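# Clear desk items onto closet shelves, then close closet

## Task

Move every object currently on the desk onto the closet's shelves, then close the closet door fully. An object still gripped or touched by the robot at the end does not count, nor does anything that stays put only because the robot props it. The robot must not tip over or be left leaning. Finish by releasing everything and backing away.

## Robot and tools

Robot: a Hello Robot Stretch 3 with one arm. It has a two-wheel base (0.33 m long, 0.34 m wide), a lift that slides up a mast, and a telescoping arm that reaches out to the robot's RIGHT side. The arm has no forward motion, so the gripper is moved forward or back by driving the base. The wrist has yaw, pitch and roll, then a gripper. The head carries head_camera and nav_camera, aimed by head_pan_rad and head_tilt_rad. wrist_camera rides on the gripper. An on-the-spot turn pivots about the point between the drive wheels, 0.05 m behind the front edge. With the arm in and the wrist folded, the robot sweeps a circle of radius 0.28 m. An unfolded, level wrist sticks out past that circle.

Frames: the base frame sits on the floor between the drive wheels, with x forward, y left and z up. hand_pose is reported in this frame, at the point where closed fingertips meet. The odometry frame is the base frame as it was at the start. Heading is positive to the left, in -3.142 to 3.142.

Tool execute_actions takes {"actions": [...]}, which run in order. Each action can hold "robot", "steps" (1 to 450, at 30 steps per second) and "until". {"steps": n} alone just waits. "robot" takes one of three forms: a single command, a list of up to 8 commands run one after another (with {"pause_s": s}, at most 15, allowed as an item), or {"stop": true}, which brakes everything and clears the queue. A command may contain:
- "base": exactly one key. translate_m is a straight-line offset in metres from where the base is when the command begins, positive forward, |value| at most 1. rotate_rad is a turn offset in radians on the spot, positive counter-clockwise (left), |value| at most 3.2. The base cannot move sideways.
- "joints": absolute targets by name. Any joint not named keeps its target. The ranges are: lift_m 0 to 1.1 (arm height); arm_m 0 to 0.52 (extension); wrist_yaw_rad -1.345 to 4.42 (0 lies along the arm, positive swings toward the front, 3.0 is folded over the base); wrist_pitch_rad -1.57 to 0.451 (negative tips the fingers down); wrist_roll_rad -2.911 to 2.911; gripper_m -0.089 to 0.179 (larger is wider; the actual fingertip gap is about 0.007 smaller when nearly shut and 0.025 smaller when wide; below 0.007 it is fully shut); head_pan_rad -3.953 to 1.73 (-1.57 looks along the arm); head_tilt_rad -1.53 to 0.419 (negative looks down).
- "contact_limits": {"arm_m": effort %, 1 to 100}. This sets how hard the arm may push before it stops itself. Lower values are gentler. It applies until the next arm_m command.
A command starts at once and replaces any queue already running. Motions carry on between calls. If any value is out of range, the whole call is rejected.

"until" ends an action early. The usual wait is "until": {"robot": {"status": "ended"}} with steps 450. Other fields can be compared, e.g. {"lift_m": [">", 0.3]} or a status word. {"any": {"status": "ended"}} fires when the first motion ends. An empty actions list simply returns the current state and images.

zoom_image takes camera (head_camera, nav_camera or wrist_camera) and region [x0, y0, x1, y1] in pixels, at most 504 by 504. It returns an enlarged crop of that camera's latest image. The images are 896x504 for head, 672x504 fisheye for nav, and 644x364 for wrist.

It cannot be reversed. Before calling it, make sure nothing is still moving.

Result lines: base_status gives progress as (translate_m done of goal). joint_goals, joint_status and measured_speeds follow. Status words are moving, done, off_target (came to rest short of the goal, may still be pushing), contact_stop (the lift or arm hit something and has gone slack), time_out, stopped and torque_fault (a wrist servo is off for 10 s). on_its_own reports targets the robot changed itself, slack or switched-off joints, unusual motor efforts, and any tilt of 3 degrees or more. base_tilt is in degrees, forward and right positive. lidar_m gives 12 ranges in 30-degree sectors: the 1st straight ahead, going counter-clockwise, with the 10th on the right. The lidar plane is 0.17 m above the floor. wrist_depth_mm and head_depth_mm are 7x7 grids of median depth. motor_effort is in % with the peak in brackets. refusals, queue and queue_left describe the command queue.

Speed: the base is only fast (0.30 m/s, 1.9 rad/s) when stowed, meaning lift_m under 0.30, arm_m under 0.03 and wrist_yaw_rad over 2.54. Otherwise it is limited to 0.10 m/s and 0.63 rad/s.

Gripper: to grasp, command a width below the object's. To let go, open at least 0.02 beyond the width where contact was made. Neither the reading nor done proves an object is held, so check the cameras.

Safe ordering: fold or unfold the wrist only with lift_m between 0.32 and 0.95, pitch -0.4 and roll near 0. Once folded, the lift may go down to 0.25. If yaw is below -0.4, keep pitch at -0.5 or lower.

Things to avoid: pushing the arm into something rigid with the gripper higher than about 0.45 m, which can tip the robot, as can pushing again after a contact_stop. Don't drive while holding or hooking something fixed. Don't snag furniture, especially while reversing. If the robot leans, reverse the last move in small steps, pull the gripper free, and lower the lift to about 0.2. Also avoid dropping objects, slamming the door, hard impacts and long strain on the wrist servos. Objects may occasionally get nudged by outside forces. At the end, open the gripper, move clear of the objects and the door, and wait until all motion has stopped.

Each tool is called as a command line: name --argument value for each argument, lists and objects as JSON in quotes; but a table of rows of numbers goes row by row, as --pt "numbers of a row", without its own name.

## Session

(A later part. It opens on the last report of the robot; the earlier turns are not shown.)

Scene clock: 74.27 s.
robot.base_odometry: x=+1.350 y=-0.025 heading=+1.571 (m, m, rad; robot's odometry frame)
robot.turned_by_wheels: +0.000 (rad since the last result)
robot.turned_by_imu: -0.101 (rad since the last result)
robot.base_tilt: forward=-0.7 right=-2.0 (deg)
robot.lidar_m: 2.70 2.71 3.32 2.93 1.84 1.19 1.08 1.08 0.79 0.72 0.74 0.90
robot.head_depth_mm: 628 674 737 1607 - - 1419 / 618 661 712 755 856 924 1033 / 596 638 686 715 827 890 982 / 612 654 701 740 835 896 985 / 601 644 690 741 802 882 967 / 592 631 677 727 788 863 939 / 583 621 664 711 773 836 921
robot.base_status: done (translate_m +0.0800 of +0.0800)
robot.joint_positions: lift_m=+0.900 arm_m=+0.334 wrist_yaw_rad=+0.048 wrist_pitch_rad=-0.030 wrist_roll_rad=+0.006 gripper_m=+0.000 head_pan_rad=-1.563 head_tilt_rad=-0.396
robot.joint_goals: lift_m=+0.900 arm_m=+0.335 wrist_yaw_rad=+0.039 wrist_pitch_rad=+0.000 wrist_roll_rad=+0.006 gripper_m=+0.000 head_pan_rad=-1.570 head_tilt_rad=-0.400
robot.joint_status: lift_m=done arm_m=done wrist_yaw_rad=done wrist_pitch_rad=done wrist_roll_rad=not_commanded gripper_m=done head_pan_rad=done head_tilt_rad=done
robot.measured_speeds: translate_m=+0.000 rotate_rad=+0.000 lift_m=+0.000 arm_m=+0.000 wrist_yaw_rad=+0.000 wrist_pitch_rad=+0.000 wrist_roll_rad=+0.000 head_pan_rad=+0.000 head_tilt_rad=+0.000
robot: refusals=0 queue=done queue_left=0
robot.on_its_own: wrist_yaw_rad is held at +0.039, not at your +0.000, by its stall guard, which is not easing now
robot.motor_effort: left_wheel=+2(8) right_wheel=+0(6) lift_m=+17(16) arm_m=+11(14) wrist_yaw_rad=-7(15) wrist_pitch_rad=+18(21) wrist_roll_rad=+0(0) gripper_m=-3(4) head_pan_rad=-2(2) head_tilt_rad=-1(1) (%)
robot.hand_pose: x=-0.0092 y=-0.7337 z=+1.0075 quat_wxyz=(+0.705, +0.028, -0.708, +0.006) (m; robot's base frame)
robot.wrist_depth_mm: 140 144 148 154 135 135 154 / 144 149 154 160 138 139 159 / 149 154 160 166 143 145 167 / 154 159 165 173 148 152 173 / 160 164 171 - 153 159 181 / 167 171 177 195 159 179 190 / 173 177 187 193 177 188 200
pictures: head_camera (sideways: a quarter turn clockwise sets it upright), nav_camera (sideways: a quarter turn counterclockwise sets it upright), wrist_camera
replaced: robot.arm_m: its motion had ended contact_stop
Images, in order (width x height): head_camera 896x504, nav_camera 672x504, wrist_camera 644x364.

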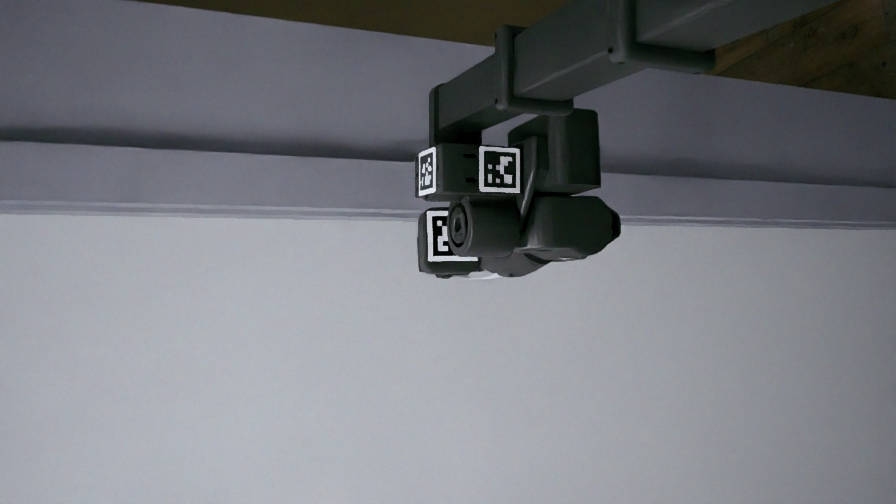

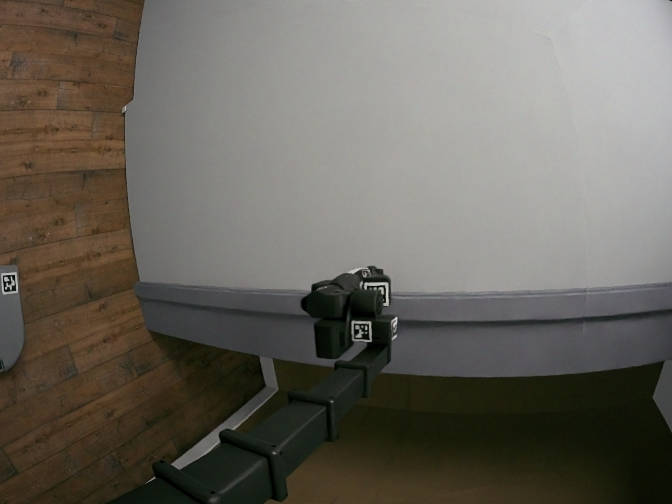

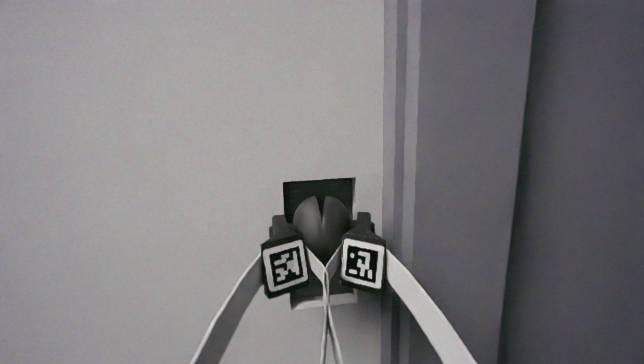

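execute_actions --actions '[{"robot":[{"base":{"rotate_rad":0.16},"joints":{"wrist_yaw_rad":0}}],"steps":200,"until":{"robot":{"status":"ended"}}}]'

Scene clock: 79.30 s.
robot.base_odometry: x=+1.350 y=-0.025 heading=+1.731 (m, m, rad; robot's odometry frame)
robot.turned_by_wheels: +0.160 (rad since the last result)
robot.turned_by_imu: +0.038 (rad since the last result)
robot.base_tilt: forward=-0.7 right=-2.0 (deg)
robot.lidar_m: 2.71 2.75 3.45 2.93 1.73 1.15 1.06 1.07 0.78 0.72 0.74 0.94
robot.head_depth_mm: 621 664 719 791 - - 1422 / 608 654 707 744 852 908 1010 / 599 641 681 717 826 883 979 / 612 652 702 743 833 894 990 / 604 641 692 745 808 881 973 / 594 636 678 734 791 868 950 / 586 627 670 722 779 847 934
robot.base_status: done (rotate_rad +0.1600 of +0.1600)
robot.joint_positions: lift_m=+0.900 arm_m=+0.334 wrist_yaw_rad=+0.013 wrist_pitch_rad=-0.033 wrist_roll_rad=+0.006 gripper_m=+0.000 head_pan_rad=-1.563 head_tilt_rad=-0.396
robot.joint_goals: lift_m=+0.900 arm_m=+0.335 wrist_yaw_rad=+0.000 wrist_pitch_rad=+0.000 wrist_roll_rad=+0.006 gripper_m=+0.000 head_pan_rad=-1.570 head_tilt_rad=-0.400
robot.joint_status: lift_m=done arm_m=done wrist_yaw_rad=done wrist_pitch_rad=done wrist_roll_rad=not_commanded gripper_m=done head_pan_rad=done head_tilt_rad=done
robot.measured_speeds: translate_m=+0.000 rotate_rad=+0.000 lift_m=+0.000 arm_m=+0.000 wrist_yaw_rad=+0.000 wrist_pitch_rad=+0.000 wrist_roll_rad=+0.000 head_pan_rad=+0.000 head_tilt_rad=+0.000
robot: refusals=0 queue=done queue_left=0
robot.motor_effort: left_wheel=+1(7) right_wheel=+0(1) lift_m=+17(17) arm_m=+11(11) wrist_yaw_rad=-9(14) wrist_pitch_rad=+20(20) wrist_roll_rad=-1(1) gripper_m=-2(3) head_pan_rad=-1(2) head_tilt_rad=-1(2) (%)
robot.hand_pose: x=-0.0181 y=-0.7339 z=+1.0067 quat_wxyz=(+0.705, +0.017, -0.709, -0.007) (m; robot's base frame)
robot.wrist_depth_mm: 140 144 149 154 133 133 153 / 144 148 154 159 137 139 158 / 150 154 159 165 142 143 166 / 155 159 165 175 148 152 173 / 160 165 171 - 153 158 181 / 166 170 177 196 160 179 190 / 174 179 188 193 174 188 199
pictures: head_camera (sideways: a quarter turn clockwise sets it upright), nav_camera (sideways: a quarter turn counterclockwise sets it upright), wrist_camera
Images, in order (width x height): head_camera 896x504, nav_camera 672x504, wrist_camera 644x364.

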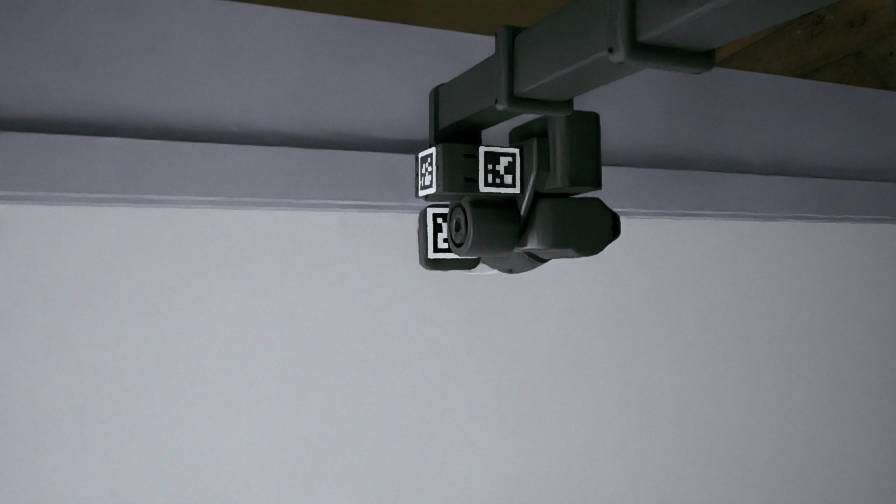

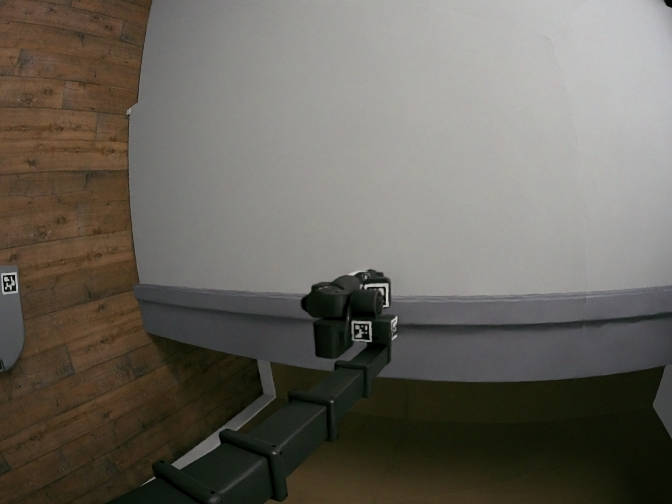

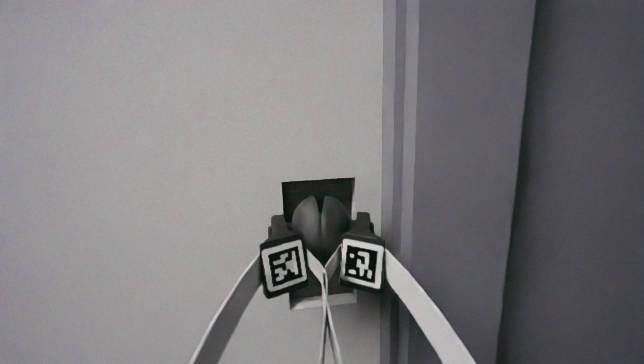

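execute_actions --actions '[{"robot":[{"joints":{"arm_m":0.322}},{"base":{"rotate_rad":0.15}}],"steps":200,"until":{"robot":{"status":"ended"}}}]'

Scene clock: 87.10 s.
robot.base_odometry: x=+1.350 y=-0.025 heading=+1.881 (m, m, rad; robot's odometry frame)
robot.turned_by_wheels: +0.150 (rad since the last result)
robot.turned_by_imu: +0.092 (rad since the last result)
robot.base_tilt: forward=-0.5 right=-1.7 (deg)
robot.lidar_m: 2.73 2.81 3.49 2.93 1.55 1.10 1.05 1.08 0.75 0.72 0.76 1.06
robot.head_depth_mm: 592 635 682 739 - - 1004 / 586 620 665 709 808 877 972 / 861 1259 777 787 936 945 989 / 602 643 690 731 822 884 977 / 598 641 686 741 805 881 978 / 595 636 681 735 801 871 966 / 592 632 679 732 791 868 959
robot.base_status: done (rotate_rad +0.1499 of +0.1500)
robot.joint_positions: lift_m=+0.900 arm_m=+0.322 wrist_yaw_rad=-0.002 wrist_pitch_rad=-0.021 wrist_roll_rad=+0.006 gripper_m=+0.000 head_pan_rad=-1.563 head_tilt_rad=-0.396
robot.joint_goals: lift_m=+0.900 arm_m=+0.322 wrist_yaw_rad=+0.000 wrist_pitch_rad=+0.000 wrist_roll_rad=+0.006 gripper_m=+0.000 head_pan_rad=-1.570 head_tilt_rad=-0.400
robot.joint_status: lift_m=done arm_m=done wrist_yaw_rad=done wrist_pitch_rad=done wrist_roll_rad=not_commanded gripper_m=done head_pan_rad=done head_tilt_rad=done
robot.measured_speeds: translate_m=+0.000 rotate_rad=+0.000 lift_m=+0.000 arm_m=+0.000 wrist_yaw_rad=+0.000 wrist_pitch_rad=+0.000 wrist_roll_rad=+0.000 head_pan_rad=+0.000 head_tilt_rad=+0.000
robot: refusals=0 queue=done queue_left=0
robot.motor_effort: left_wheel=-1(30) right_wheel=+1(49) lift_m=+17(17) arm_m=+2(7) wrist_yaw_rad=+1(54) wrist_pitch_rad=+12(20) wrist_roll_rad=-1(0) gripper_m=-3(10) head_pan_rad=-2(1) head_tilt_rad=-2(1) (%)
robot.hand_pose: x=-0.0220 y=-0.7224 z=+1.0097 quat_wxyz=(+0.705, +0.007, -0.709, -0.008) (m; robot's base frame)
robot.wrist_depth_mm: 148 150 153 154 215 146 131 / 154 155 158 160 220 150 136 / 159 160 163 166 226 153 140 / 164 167 169 173 252 158 147 / 171 173 176 - 258 161 152 / 176 178 182 195 236 163 161 / 185 187 192 193 304 166 167
pictures: head_camera (sideways: a quarter turn clockwise sets it upright), nav_camera (sideways: a quarter turn counterclockwise sets it upright), wrist_camera
Images, in order (width x height): head_camera 896x504, nav_camera 672x504, wrist_camera 644x364.

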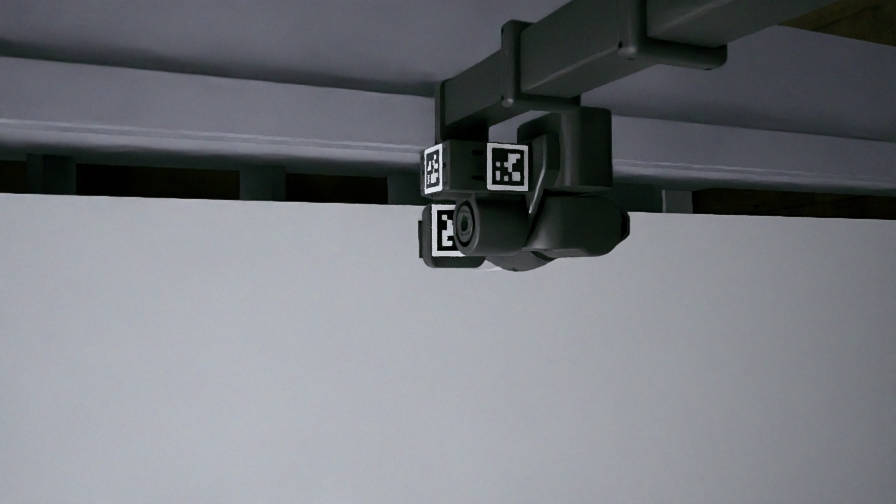

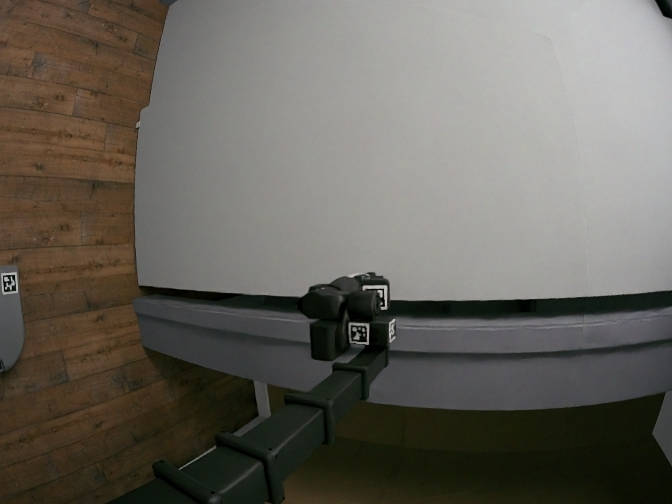

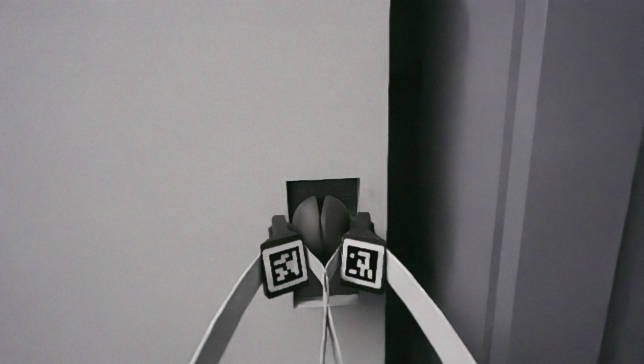

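execute_actions --actions '[{"robot":[{"base":{"translate_m":0.25}}],"steps":200,"until":{"robot":{"status":"ended"}}}]'

Scene clock: 92.57 s.
robot.base_odometry: x=+1.274 y=+0.213 heading=+1.881 (m, m, rad; robot's odometry frame)
robot.turned_by_wheels: +0.000 (rad since the last result)
robot.turned_by_imu: -0.169 (rad since the last result)
robot.base_tilt: forward=-0.6 right=-1.8 (deg)
robot.lidar_m: 2.50 2.50 2.99 2.92 2.31 1.43 1.27 1.28 0.78 0.72 0.72 0.86
robot.head_depth_mm: 633 669 712 768 - - 1069 / 963 1014 1034 857 909 943 1034 / 1053 1235 1257 1335 - 1591 1420 / 601 641 689 725 817 887 978 / 589 628 675 725 786 859 947 / 577 614 655 707 765 832 916 / 563 601 643 690 750 808 890
robot.base_status: done (translate_m +0.2500 of +0.2500)
robot.joint_positions: lift_m=+0.900 arm_m=+0.321 wrist_yaw_rad=-0.001 wrist_pitch_rad=-0.025 wrist_roll_rad=+0.006 gripper_m=+0.000 head_pan_rad=-1.563 head_tilt_rad=-0.396
robot.joint_goals: lift_m=+0.900 arm_m=+0.322 wrist_yaw_rad=+0.000 wrist_pitch_rad=+0.000 wrist_roll_rad=+0.006 gripper_m=+0.000 head_pan_rad=-1.570 head_tilt_rad=-0.400
robot.joint_status: lift_m=done arm_m=done wrist_yaw_rad=done wrist_pitch_rad=done wrist_roll_rad=not_commanded gripper_m=done head_pan_rad=done head_tilt_rad=done
robot.measured_speeds: translate_m=+0.000 rotate_rad=+0.000 lift_m=+0.000 arm_m=+0.000 wrist_yaw_rad=+0.000 wrist_pitch_rad=+0.000 wrist_roll_rad=+0.000 head_pan_rad=+0.000 head_tilt_rad=+0.000
robot: refusals=0 queue=done queue_left=0
robot.motor_effort: left_wheel=+0(20) right_wheel=+1(38) lift_m=+17(17) arm_m=+6(6) wrist_yaw_rad=+0(36) wrist_pitch_rad=+14(14) wrist_roll_rad=-1(0) gripper_m=-4(7) head_pan_rad=-1(1) head_tilt_rad=-2(2) (%)
robot.hand_pose: x=-0.0217 y=-0.7217 z=+1.0088 quat_wxyz=(+0.705, +0.009, -0.709, -0.009) (m; robot's base frame)
robot.wrist_depth_mm: 134 139 147 156 503 269 200 / 138 143 152 162 496 274 203 / 141 148 158 167 532 283 206 / 146 153 162 173 544 282 208 / 150 158 168 - 565 289 212 / 156 164 173 197 570 294 215 / 161 170 184 195 644 295 222
pictures: head_camera (sideways: a quarter turn clockwise sets it upright), nav_camera (sideways: a quarter turn counterclockwise sets it upright), wrist_camera
Images, in order (width x height): head_camera 896x504, nav_camera 672x504, wrist_camera 644x364.

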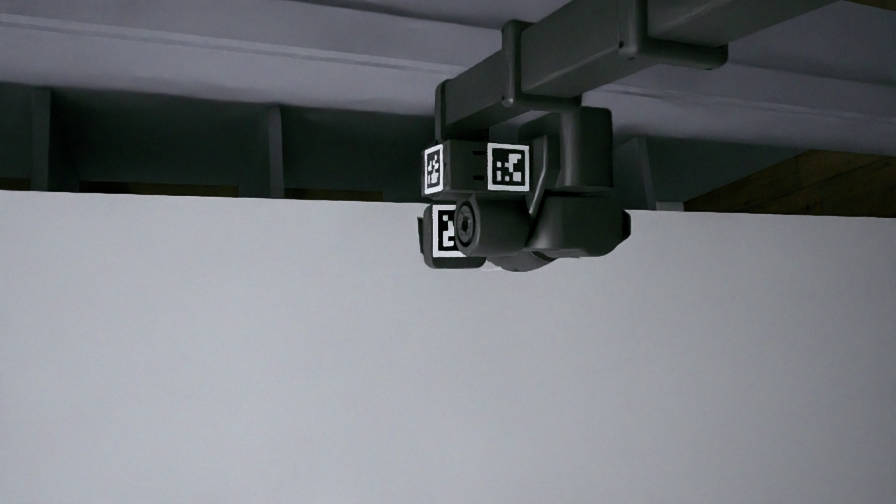

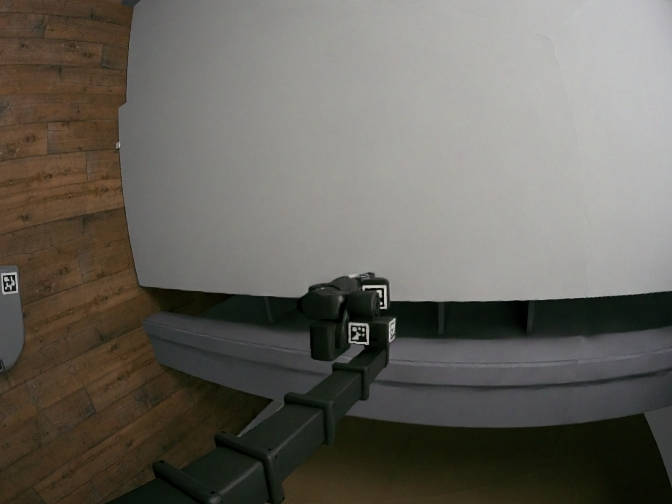

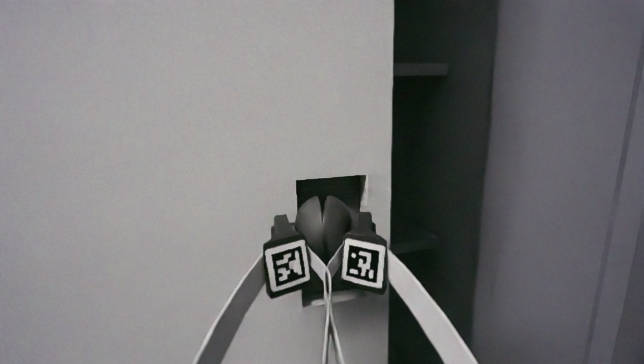

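execute_actions --actions '[{"robot":[{"base":{"rotate_rad":0.3}},{"base":{"translate_m":0.2}}],"steps":300,"until":{"robot":{"status":"ended"}}}]'

Scene clock: 103.30 s.
robot.base_odometry: x=+1.159 y=+0.377 heading=+2.181 (m, m, rad; robot's odometry frame)
robot.turned_by_wheels: +0.300 (rad since the last result)
robot.turned_by_imu: -0.169 (rad since the last result)
robot.base_tilt: forward=-0.6 right=-1.8 (deg)
robot.lidar_m: 1.20 2.38 2.60 3.40 2.94 1.74 1.40 1.39 0.81 0.69 0.68 0.74
robot.head_depth_mm: 658 698 755 828 - - 1178 / 738 773 808 842 908 978 1077 / 983 1061 1106 1168 - 1419 1346 / 601 641 689 727 809 887 984 / 579 618 661 711 769 836 918 / 556 593 634 680 730 795 871 / 538 572 609 653 700 755 826
robot.base_status: done (translate_m +0.2000 of +0.2000)
robot.joint_positions: lift_m=+0.900 arm_m=+0.321 wrist_yaw_rad=-0.016 wrist_pitch_rad=-0.029 wrist_roll_rad=+0.006 gripper_m=+0.000 head_pan_rad=-1.563 head_tilt_rad=-0.396
robot.joint_goals: lift_m=+0.900 arm_m=+0.322 wrist_yaw_rad=+0.000 wrist_pitch_rad=+0.000 wrist_roll_rad=+0.006 gripper_m=+0.000 head_pan_rad=-1.570 head_tilt_rad=-0.400
robot.joint_status: lift_m=done arm_m=done wrist_yaw_rad=done wrist_pitch_rad=done wrist_roll_rad=not_commanded gripper_m=done head_pan_rad=done head_tilt_rad=done
robot.measured_speeds: translate_m=+0.000 rotate_rad=+0.000 lift_m=+0.000 arm_m=+0.000 wrist_yaw_rad=+0.000 wrist_pitch_rad=+0.000 wrist_roll_rad=+0.000 head_pan_rad=+0.000 head_tilt_rad=+0.000
robot: refusals=0 queue=done queue_left=0
robot.motor_effort: left_wheel=-4(9) right_wheel=+8(16) lift_m=+17(17) arm_m=+8(7) wrist_yaw_rad=+9(12) wrist_pitch_rad=+17(17) wrist_roll_rad=+0(0) gripper_m=-6(6) head_pan_rad=-2(2) head_tilt_rad=+0(2) (%)
robot.hand_pose: x=-0.0256 y=-0.7215 z=+1.0078 quat_wxyz=(+0.705, +0.005, -0.709, -0.016) (m; robot's base frame)
robot.wrist_depth_mm: 122 130 144 161 466 255 210 / 125 134 149 166 468 261 218 / 129 137 154 172 484 266 226 / 132 142 157 186 501 271 239 / 135 146 162 - 525 278 248 / 138 151 166 199 368 284 296 / 142 156 178 200 579 289 319
pictures: head_camera (sideways: a quarter turn clockwise sets it upright), nav_camera (sideways: a quarter turn counterclockwise sets it upright), wrist_camera
Images, in order (width x height): head_camera 896x504, nav_camera 672x504, wrist_camera 644x364.

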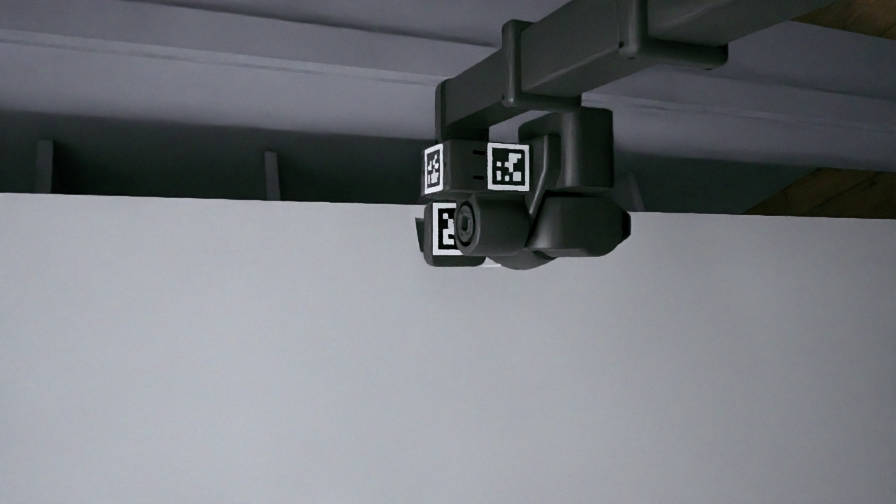

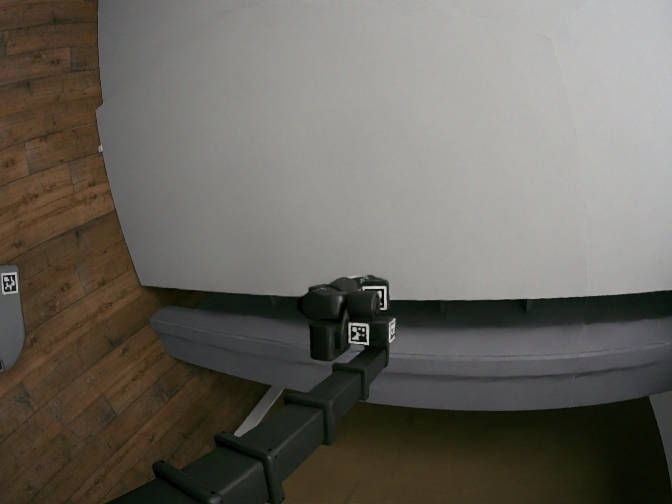

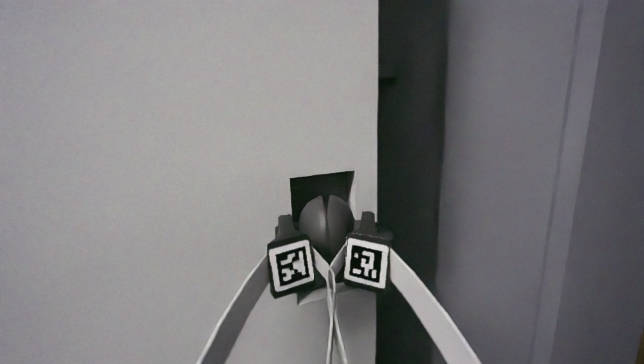

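execute_actions --actions '[{"robot":[{"joints":{"arm_m":0.0}},{"base":{"rotate_rad":0.29},"joints":{"lift_m":0.5,"head_tilt_rad":-0.6}}],"steps":400,"until":{"robot":{"status":"ended"}}}]'

Scene clock: 115.57 s.
robot.base_odometry: x=+1.159 y=+0.377 heading=+2.471 (m, m, rad; robot's odometry frame)
robot.turned_by_wheels: +0.290 (rad since the last result)
robot.turned_by_imu: +0.293 (rad since the last result)
robot.base_tilt: forward=-0.6 right=-1.7 (deg)
robot.lidar_m: 2.38 2.42 3.12 2.95 2.15 1.49 1.39 1.41 0.72 0.68 0.69 0.95
robot.head_depth_mm: 570 631 707 813 1338 1354 1214 / 564 624 697 785 904 1068 1223 / 559 617 688 777 893 1049 1197 / 554 610 678 763 872 1024 1171 / 551 604 673 761 867 1012 1185 / 545 599 666 747 856 993 1171 / 538 591 657 736 841 981 1163
robot.base_status: done (rotate_rad +0.2898 of +0.2900)
robot.joint_positions: lift_m=+0.500 arm_m=+0.000 wrist_yaw_rad=-0.002 wrist_pitch_rad=-0.020 wrist_roll_rad=+0.006 gripper_m=+0.000 head_pan_rad=-1.563 head_tilt_rad=-0.592
robot.joint_goals: lift_m=+0.500 arm_m=+0.000 wrist_yaw_rad=+0.000 wrist_pitch_rad=+0.000 wrist_roll_rad=+0.006 gripper_m=+0.000 head_pan_rad=-1.570 head_tilt_rad=-0.600
robot.joint_status: lift_m=done arm_m=done wrist_yaw_rad=done wrist_pitch_rad=done wrist_roll_rad=not_commanded gripper_m=done head_pan_rad=done head_tilt_rad=done
robot.measured_speeds: translate_m=+0.000 rotate_rad=+0.000 lift_m=+0.000 arm_m=+0.000 wrist_yaw_rad=+0.000 wrist_pitch_rad=+0.000 wrist_roll_rad=+0.000 head_pan_rad=+0.000 head_tilt_rad=+0.000
robot: refusals=0 queue=done queue_left=0
robot.motor_effort: left_wheel=-4(9) right_wheel=+4(9) lift_m=+17(20) arm_m=-3(5) wrist_yaw_rad=+0(9) wrist_pitch_rad=+12(17) wrist_roll_rad=+0(0) gripper_m=-3(6) head_pan_rad=-1(1) head_tilt_rad=-3(15) (%)
robot.hand_pose: x=-0.0218 y=-0.4010 z=+0.6099 quat_wxyz=(+0.705, +0.007, -0.709, -0.008) (m; robot's base frame)
robot.wrist_depth_mm: 373 380 388 399 409 630 428 / 376 396 395 409 432 526 447 / 401 403 413 426 432 567 456 / 401 423 430 446 461 572 468 / 424 441 440 - 467 586 488 / 437 447 464 480 500 627 507 / 451 469 483 503 517 632 532
pictures: head_camera (sideways: a quarter turn clockwise sets it upright), nav_camera (sideways: a quarter turn counterclockwise sets it upright), wrist_camera
Images, in order (width x height): head_camera 896x504, nav_camera 672x504, wrist_camera 644x364.

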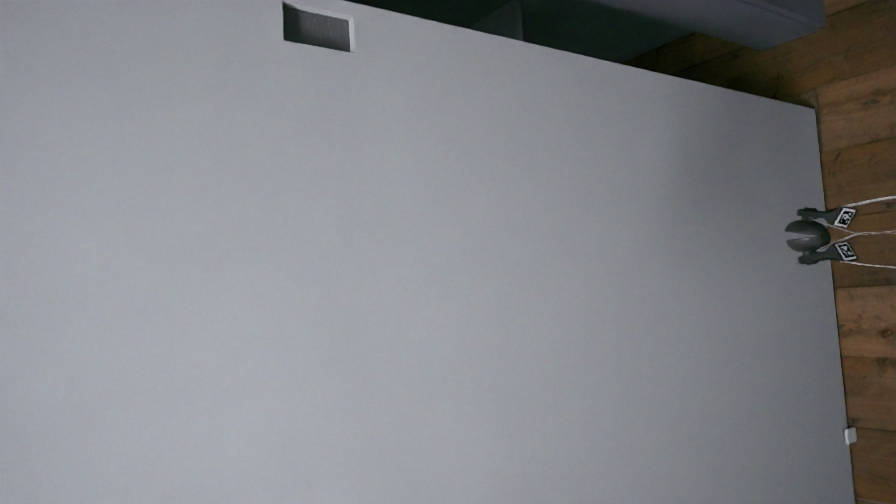

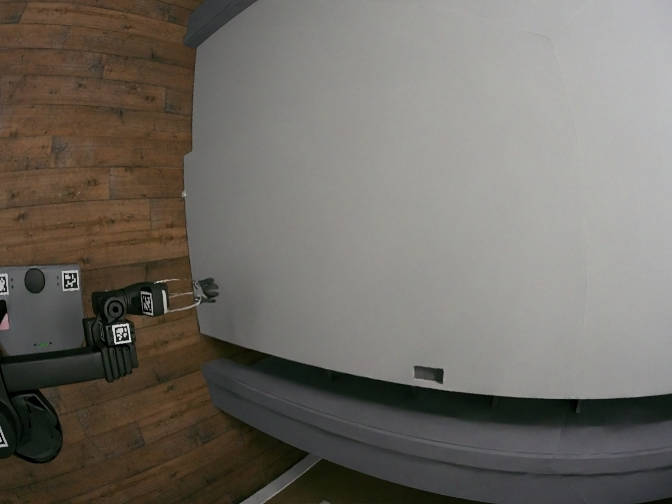

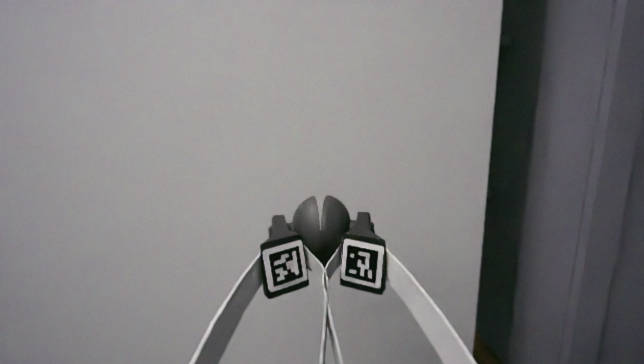

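execute_actions --actions '[{"robot":[{"base":{"rotate_rad":0.82},"joints":{"wrist_pitch_rad":-1.3,"lift_m":0.45}},{"base":{"translate_m":-0.425}},{"base":{"rotate_rad":-0.82}}],"steps":450,"until":{"robot":{"status":"ended"}}}]'

Scene clock: 133.73 s.
robot.base_odometry: x=+1.579 y=+0.440 heading=+2.471 (m, m, rad; robot's odometry frame)
robot.turned_by_wheels: +0.000 (rad since the last result)
robot.turned_by_imu: -0.002 (rad since the last result)
robot.base_tilt: forward=-0.6 right=-1.8 (deg)
robot.lidar_m: 1.28 2.75 3.53 3.27 1.69 1.15 1.07 1.09 0.40 0.39 0.40 0.51
robot.head_depth_mm: 373 383 394 420 466 556 700 / 779 756 835 553 567 590 679 / 932 1013 1038 902 1149 1353 1216 / 926 766 1088 898 1148 1397 1211 / 306 337 370 416 476 557 671 / 300 329 365 411 470 547 658 / 296 326 361 406 463 537 643
robot.base_status: done (rotate_rad -0.8198 of -0.8200)
robot.joint_positions: lift_m=+0.450 arm_m=+0.000 wrist_yaw_rad=-0.002 wrist_pitch_rad=-1.299 wrist_roll_rad=+0.006 gripper_m=+0.000 head_pan_rad=-1.563 head_tilt_rad=-0.593
robot.joint_goals: lift_m=+0.450 arm_m=+0.000 wrist_yaw_rad=+0.000 wrist_pitch_rad=-1.300 wrist_roll_rad=+0.006 gripper_m=+0.000 head_pan_rad=-1.570 head_tilt_rad=-0.600
robot.joint_status: lift_m=done arm_m=done wrist_yaw_rad=done wrist_pitch_rad=done wrist_roll_rad=not_commanded gripper_m=done head_pan_rad=done head_tilt_rad=done
robot.measured_speeds: translate_m=+0.000 rotate_rad=+0.000 lift_m=+0.000 arm_m=+0.000 wrist_yaw_rad=+0.000 wrist_pitch_rad=+0.000 wrist_roll_rad=+0.000 head_pan_rad=+0.000 head_tilt_rad=+0.000
robot: refusals=0 queue=done queue_left=0
robot.motor_effort: left_wheel=+4(9) right_wheel=-6(8) lift_m=+18(15) arm_m=-2(2) wrist_yaw_rad=+1(0) wrist_pitch_rad=-1(13) wrist_roll_rad=+0(0) gripper_m=-3(3) head_pan_rad=-2(1) head_tilt_rad=-2(3) (%)
robot.hand_pose: x=-0.0217 y=-0.1908 z=+0.3359 quat_wxyz=(+0.561, +0.426, -0.565, -0.430) (m; robot's base frame)
robot.wrist_depth_mm: 274 288 304 521 338 333 523 / 364 384 420 505 456 522 525 / 497 509 495 514 514 516 522 / 508 499 509 511 507 502 509 / 492 502 487 - 504 493 509 / 486 497 491 - - 496 494 / 473 477 482 - - 498 491
pictures: head_camera (sideways: a quarter turn clockwise sets it upright), nav_camera (sideways: a quarter turn counterclockwise sets it upright), wrist_camera
Images, in order (width x height): head_camera 896x504, nav_camera 672x504, wrist_camera 644x364.

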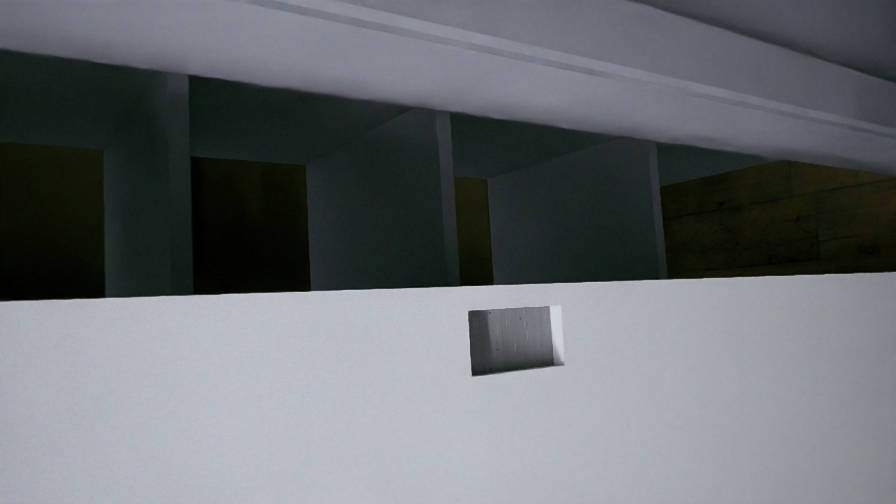

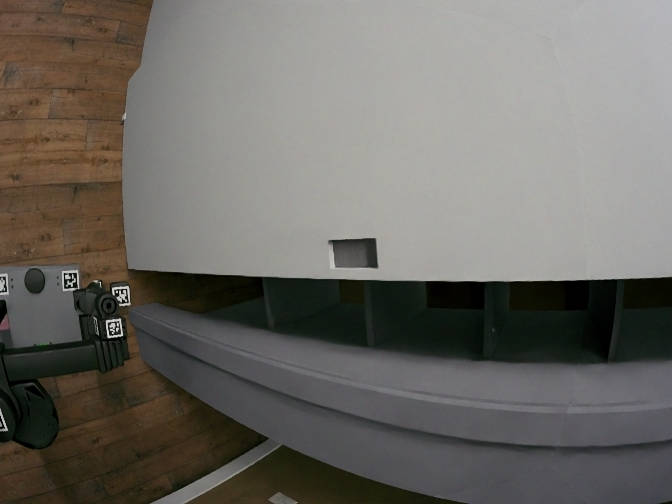

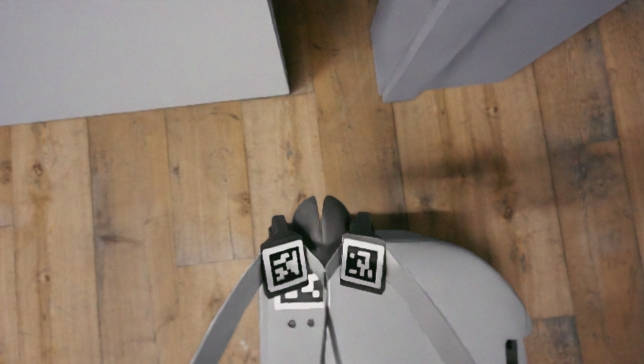

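execute_actions --actions '[{"robot":[{"joints":{"wrist_pitch_rad":0}},{"joints":{"arm_m":0.06}},{"base":{"translate_m":0.3}}],"steps":450,"until":{"robot":{"status":"ended"}}}]'

Scene clock: 142.60 s.
robot.base_odometry: x=+1.344 y=+0.627 heading=+2.471 (m, m, rad; robot's odometry frame)
robot.turned_by_wheels: +0.000 (rad since the last result)
robot.turned_by_imu: +0.003 (rad since the last result)
robot.base_tilt: forward=-0.5 right=-1.8 (deg)
robot.lidar_m: 1.08 2.44 3.13 3.27 2.15 1.46 1.37 0.58 0.60 0.37 0.37 0.48
robot.head_depth_mm: 923 765 1090 901 1150 1387 1246 / 914 761 1087 896 1150 1390 1237 / 909 758 1080 862 1145 1396 1248 / 889 681 1036 825 1118 1369 695 / 287 308 343 385 452 517 623 / 284 306 338 381 436 509 612 / 284 302 335 376 429 500 601
robot.base_status: done (translate_m +0.3000 of +0.3000)
robot.joint_positions: lift_m=+0.450 arm_m=+0.060 wrist_yaw_rad=-0.009 wrist_pitch_rad=-0.021 wrist_roll_rad=+0.006 gripper_m=+0.000 head_pan_rad=-1.563 head_tilt_rad=-0.593
robot.joint_goals: lift_m=+0.450 arm_m=+0.060 wrist_yaw_rad=+0.000 wrist_pitch_rad=+0.000 wrist_roll_rad=+0.006 gripper_m=+0.000 head_pan_rad=-1.570 head_tilt_rad=-0.600
robot.joint_status: lift_m=done arm_m=done wrist_yaw_rad=done wrist_pitch_rad=done wrist_roll_rad=not_commanded gripper_m=done head_pan_rad=done head_tilt_rad=done
robot.measured_speeds: translate_m=+0.000 rotate_rad=+0.000 lift_m=+0.000 arm_m=+0.000 wrist_yaw_rad=+0.000 wrist_pitch_rad=+0.000 wrist_roll_rad=+0.000 head_pan_rad=+0.000 head_tilt_rad=+0.000
robot: refusals=0 queue=done queue_left=0
robot.motor_effort: left_wheel=+0(8) right_wheel=+2(27) lift_m=+18(18) arm_m=+2(3) wrist_yaw_rad=+6(29) wrist_pitch_rad=+12(12) wrist_roll_rad=+0(0) gripper_m=-4(7) head_pan_rad=-2(2) head_tilt_rad=-2(2) (%)
robot.hand_pose: x=-0.0239 y=-0.4603 z=+0.5596 quat_wxyz=(+0.705, +0.004, -0.709, -0.011) (m; robot's base frame)
robot.wrist_depth_mm: - 58 685 706 740 662 500 / - 59 722 740 785 716 494 / - 61 733 780 823 699 504 / - 63 686 759 734 632 510 / - 65 395 - 469 499 472 / - 68 95 843 888 744 526 / - 70 800 854 835 776 534
pictures: head_camera (sideways: a quarter turn clockwise sets it upright), nav_camera (sideways: a quarter turn counterclockwise sets it upright), wrist_camera
Images, in order (width x height): head_camera 896x504, nav_camera 672x504, wrist_camera 644x364.

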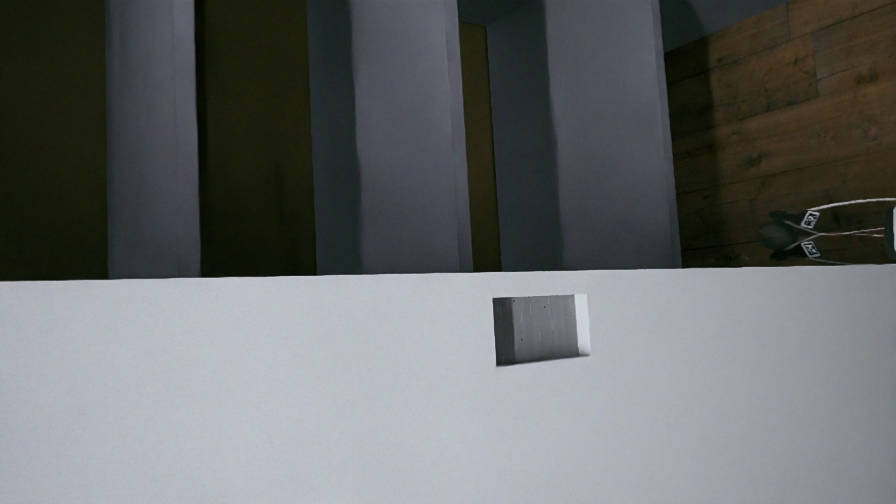

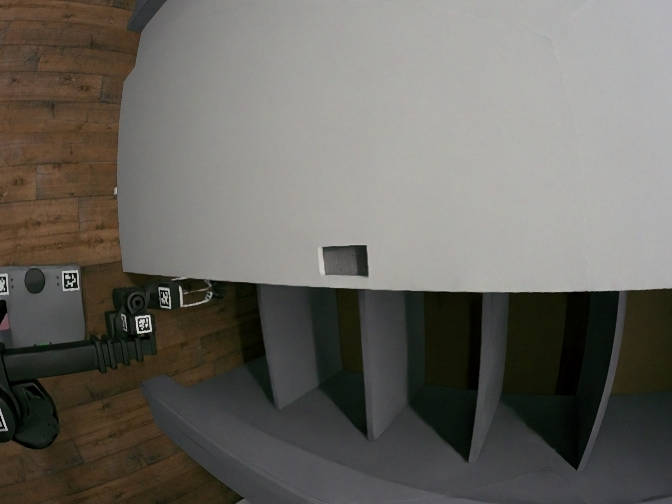

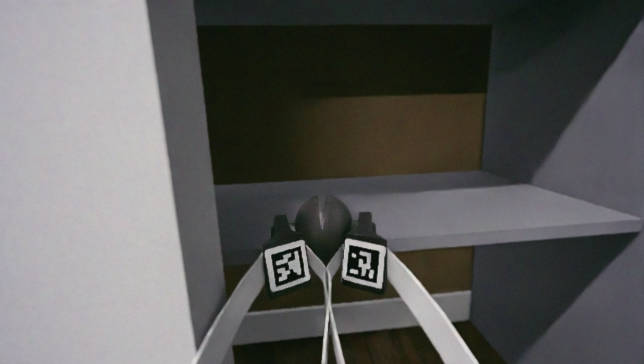

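execute_actions --actions '[{"robot":[{"base":{"translate_m":0.15}},{"base":{"translate_m":-0.28},"joints":{"head_tilt_rad":-0.35}}],"steps":450,"until":{"robot":{"status":"ended"}}}]'

Scene clock: 151.70 s.
robot.base_odometry: x=+1.446 y=+0.546 heading=+2.471 (m, m, rad; robot's odometry frame)
robot.turned_by_wheels: +0.000 (rad since the last result)
robot.turned_by_imu: +0.000 (rad since the last result)
robot.base_tilt: forward=-0.6 right=-1.8 (deg)
robot.lidar_m: 1.21 2.58 3.31 3.26 1.95 1.33 1.24 0.57 0.49 1.10 0.46 0.49
robot.head_depth_mm: 775 996 923 1029 902 1074 985 / 782 1002 979 1126 902 1183 1002 / 779 998 848 1122 863 1182 981 / 780 986 845 1114 864 1180 973 / 781 976 843 1097 860 1180 981 / 777 966 848 1091 859 1177 951 / 776 960 844 1074 859 1136 945
robot.base_status: done (translate_m -0.2800 of -0.2800)
robot.joint_positions: lift_m=+0.450 arm_m=+0.060 wrist_yaw_rad=-0.003 wrist_pitch_rad=-0.021 wrist_roll_rad=+0.006 gripper_m=+0.000 head_pan_rad=-1.563 head_tilt_rad=-0.359
robot.joint_goals: lift_m=+0.450 arm_m=+0.060 wrist_yaw_rad=+0.000 wrist_pitch_rad=+0.000 wrist_roll_rad=+0.006 gripper_m=+0.000 head_pan_rad=-1.570 head_tilt_rad=-0.350
robot.joint_status: lift_m=done arm_m=done wrist_yaw_rad=done wrist_pitch_rad=done wrist_roll_rad=not_commanded gripper_m=done head_pan_rad=done head_tilt_rad=done
robot.measured_speeds: translate_m=+0.000 rotate_rad=+0.000 lift_m=+0.000 arm_m=+0.000 wrist_yaw_rad=+0.000 wrist_pitch_rad=+0.000 wrist_roll_rad=+0.000 head_pan_rad=+0.000 head_tilt_rad=+0.000
robot: refusals=0 queue=done queue_left=0
robot.motor_effort: left_wheel=+3(5) right_wheel=-3(20) lift_m=+18(18) arm_m=+2(3) wrist_yaw_rad=+1(18) wrist_pitch_rad=+13(13) wrist_roll_rad=+0(0) gripper_m=-3(5) head_pan_rad=-1(1) head_tilt_rad=+2(16) (%)
robot.hand_pose: x=-0.0221 y=-0.4603 z=+0.5596 quat_wxyz=(+0.705, +0.007, -0.709, -0.009) (m; robot's base frame)
robot.wrist_depth_mm: 657 655 694 731 732 537 380 / 703 709 728 770 756 532 383 / 696 725 750 756 830 547 385 / 731 742 747 763 724 547 386 / 471 455 449 - 468 487 393 / 779 801 807 886 889 572 393 / 809 829 836 882 818 571 399
pictures: head_camera (sideways: a quarter turn clockwise sets it upright), nav_camera (sideways: a quarter turn counterclockwise sets it upright), wrist_camera
Images, in order (width x height): head_camera 896x504, nav_camera 672x504, wrist_camera 644x364.

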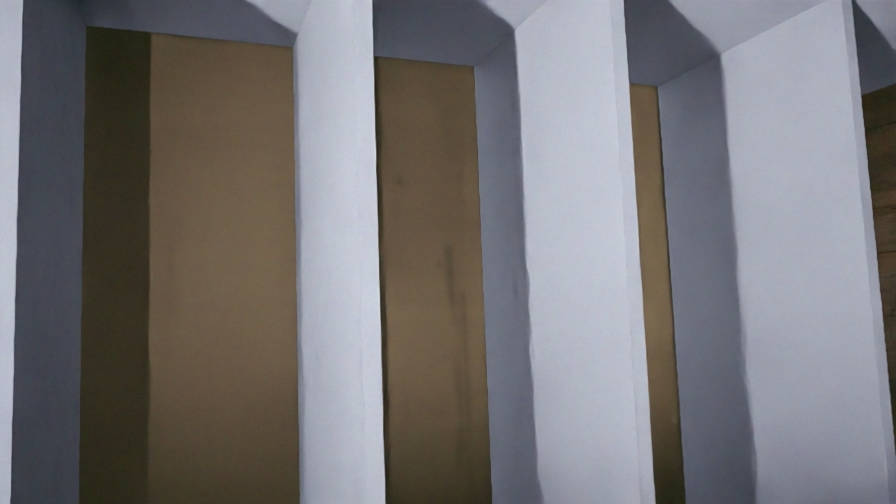

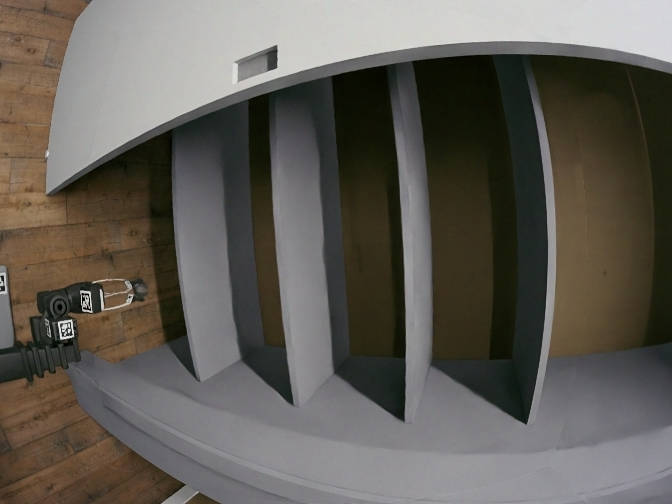

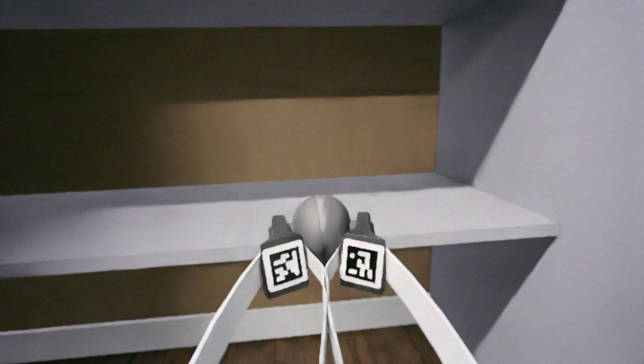

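execute_actions --actions '[{"robot":[{"joints":{"arm_m":0,"wrist_pitch_rad":-0.4}},{"base":{"rotate_rad":1.571}},{"joints":{"wrist_yaw_rad":3.0,"head_pan_rad":0,"head_tilt_rad":-0.5}},{"joints":{"lift_m":0.28}},{"base":{"translate_m":1.0}},{"base":{"translate_m":1.0}},{"base":{"rotate_rad":1.571},"joints":{"head_pan_rad":-1.57}},{"joints":{"lift_m":0.9}}],"steps":450,"until":{"robot":{"status":"ended"}}},{"steps":450,"until":{"robot":{"status":"ended"}}}]'

Scene clock: 186.90 s.
robot.base_odometry: x=+0.203 y=-1.021 heading=-0.671 (m, m, rad; robot's odometry frame)
robot.turned_by_wheels: +3.142 (rad since the last result)
robot.turned_by_imu: +3.169 (rad since the last result)
robot.base_tilt: forward=-0.5 right=-1.7 (deg)
robot.lidar_m: 1.38 1.44 1.87 2.37 2.42 2.50 2.37 2.41 1.78 1.25 1.61 1.47
robot.head_depth_mm: 1449 1574 1725 1904 1986 1603 - / 1445 1557 1157 1879 1998 1575 1389 / 1424 1534 1071 1830 1908 1586 1386 / 1418 1527 1069 1820 1913 1578 1378 / 1398 1500 1068 1820 1923 1578 1390 / 1389 1508 1068 1819 1934 1577 1351 / 1363 1499 1072 1793 1920 1572 1317
robot.base_status: done (rotate_rad +1.5708 of +1.5710)
robot.joint_positions: lift_m=+0.900 arm_m=+0.000 wrist_yaw_rad=+2.998 wrist_pitch_rad=-0.414 wrist_roll_rad=+0.006 gripper_m=+0.000 head_pan_rad=-1.563 head_tilt_rad=-0.495
robot.joint_goals: lift_m=+0.900 arm_m=+0.000 wrist_yaw_rad=+3.000 wrist_pitch_rad=-0.400 wrist_roll_rad=+0.006 gripper_m=+0.000 head_pan_rad=-1.570 head_tilt_rad=-0.500
robot.joint_status: lift_m=done arm_m=done wrist_yaw_rad=done wrist_pitch_rad=done wrist_roll_rad=not_commanded gripper_m=done head_pan_rad=done head_tilt_rad=done
robot.measured_speeds: translate_m=+0.000 rotate_rad=+0.000 lift_m=+0.000 arm_m=+0.000 wrist_yaw_rad=+0.000 wrist_pitch_rad=+0.000 wrist_roll_rad=+0.000 head_pan_rad=+0.000 head_tilt_rad=+0.000
robot: refusals=0 queue=done queue_left=0
robot.motor_effort: left_wheel=-3(11) right_wheel=+4(12) lift_m=+42(45) arm_m=-2(3) wrist_yaw_rad=+0(3) wrist_pitch_rad=+8(12) wrist_roll_rad=-1(0) gripper_m=-3(3) head_pan_rad=-2(30) head_tilt_rad=-2(14) (%)
robot.hand_pose: x=+0.0109 y=+0.0773 z=+0.9131 quat_wxyz=(+0.195, +0.702, +0.095, +0.678) (m; robot's base frame)
robot.wrist_depth_mm: - - - - - - - / - - - - - - - / - - - - - - - / - - - - - - - / - - - - - - - / - - - - - - - / - - - - - - -
pictures: head_camera (sideways: a quarter turn clockwise sets it upright), nav_camera (sideways: a quarter turn counterclockwise sets it upright), wrist_camera
Images, in order (width x height): head_camera 896x504, nav_camera 672x504, wrist_camera 644x364.

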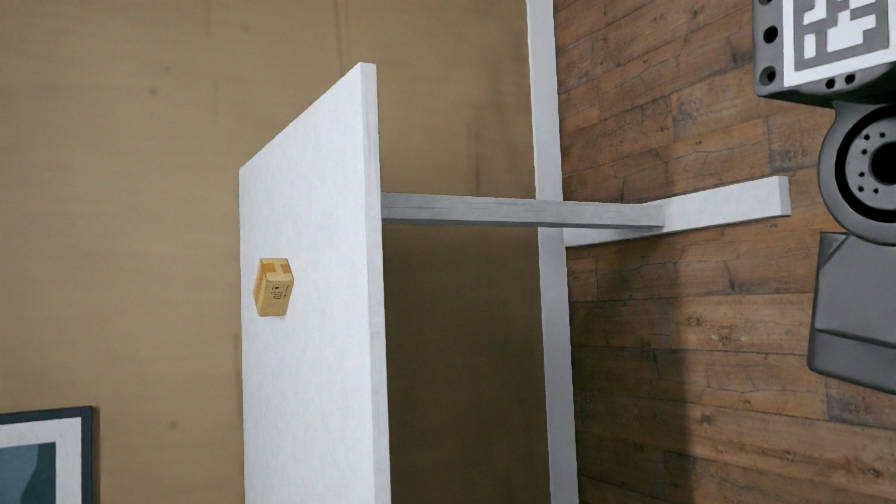

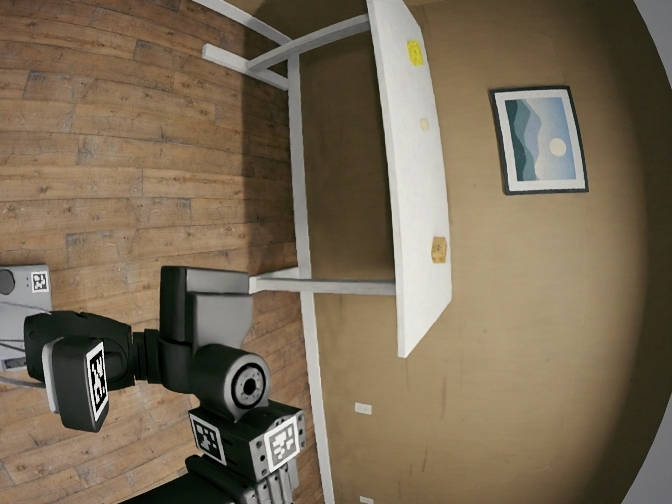

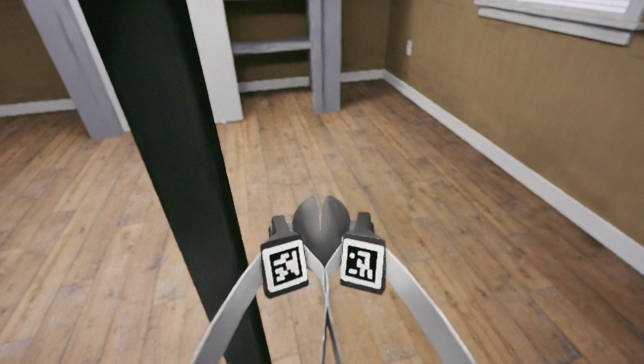

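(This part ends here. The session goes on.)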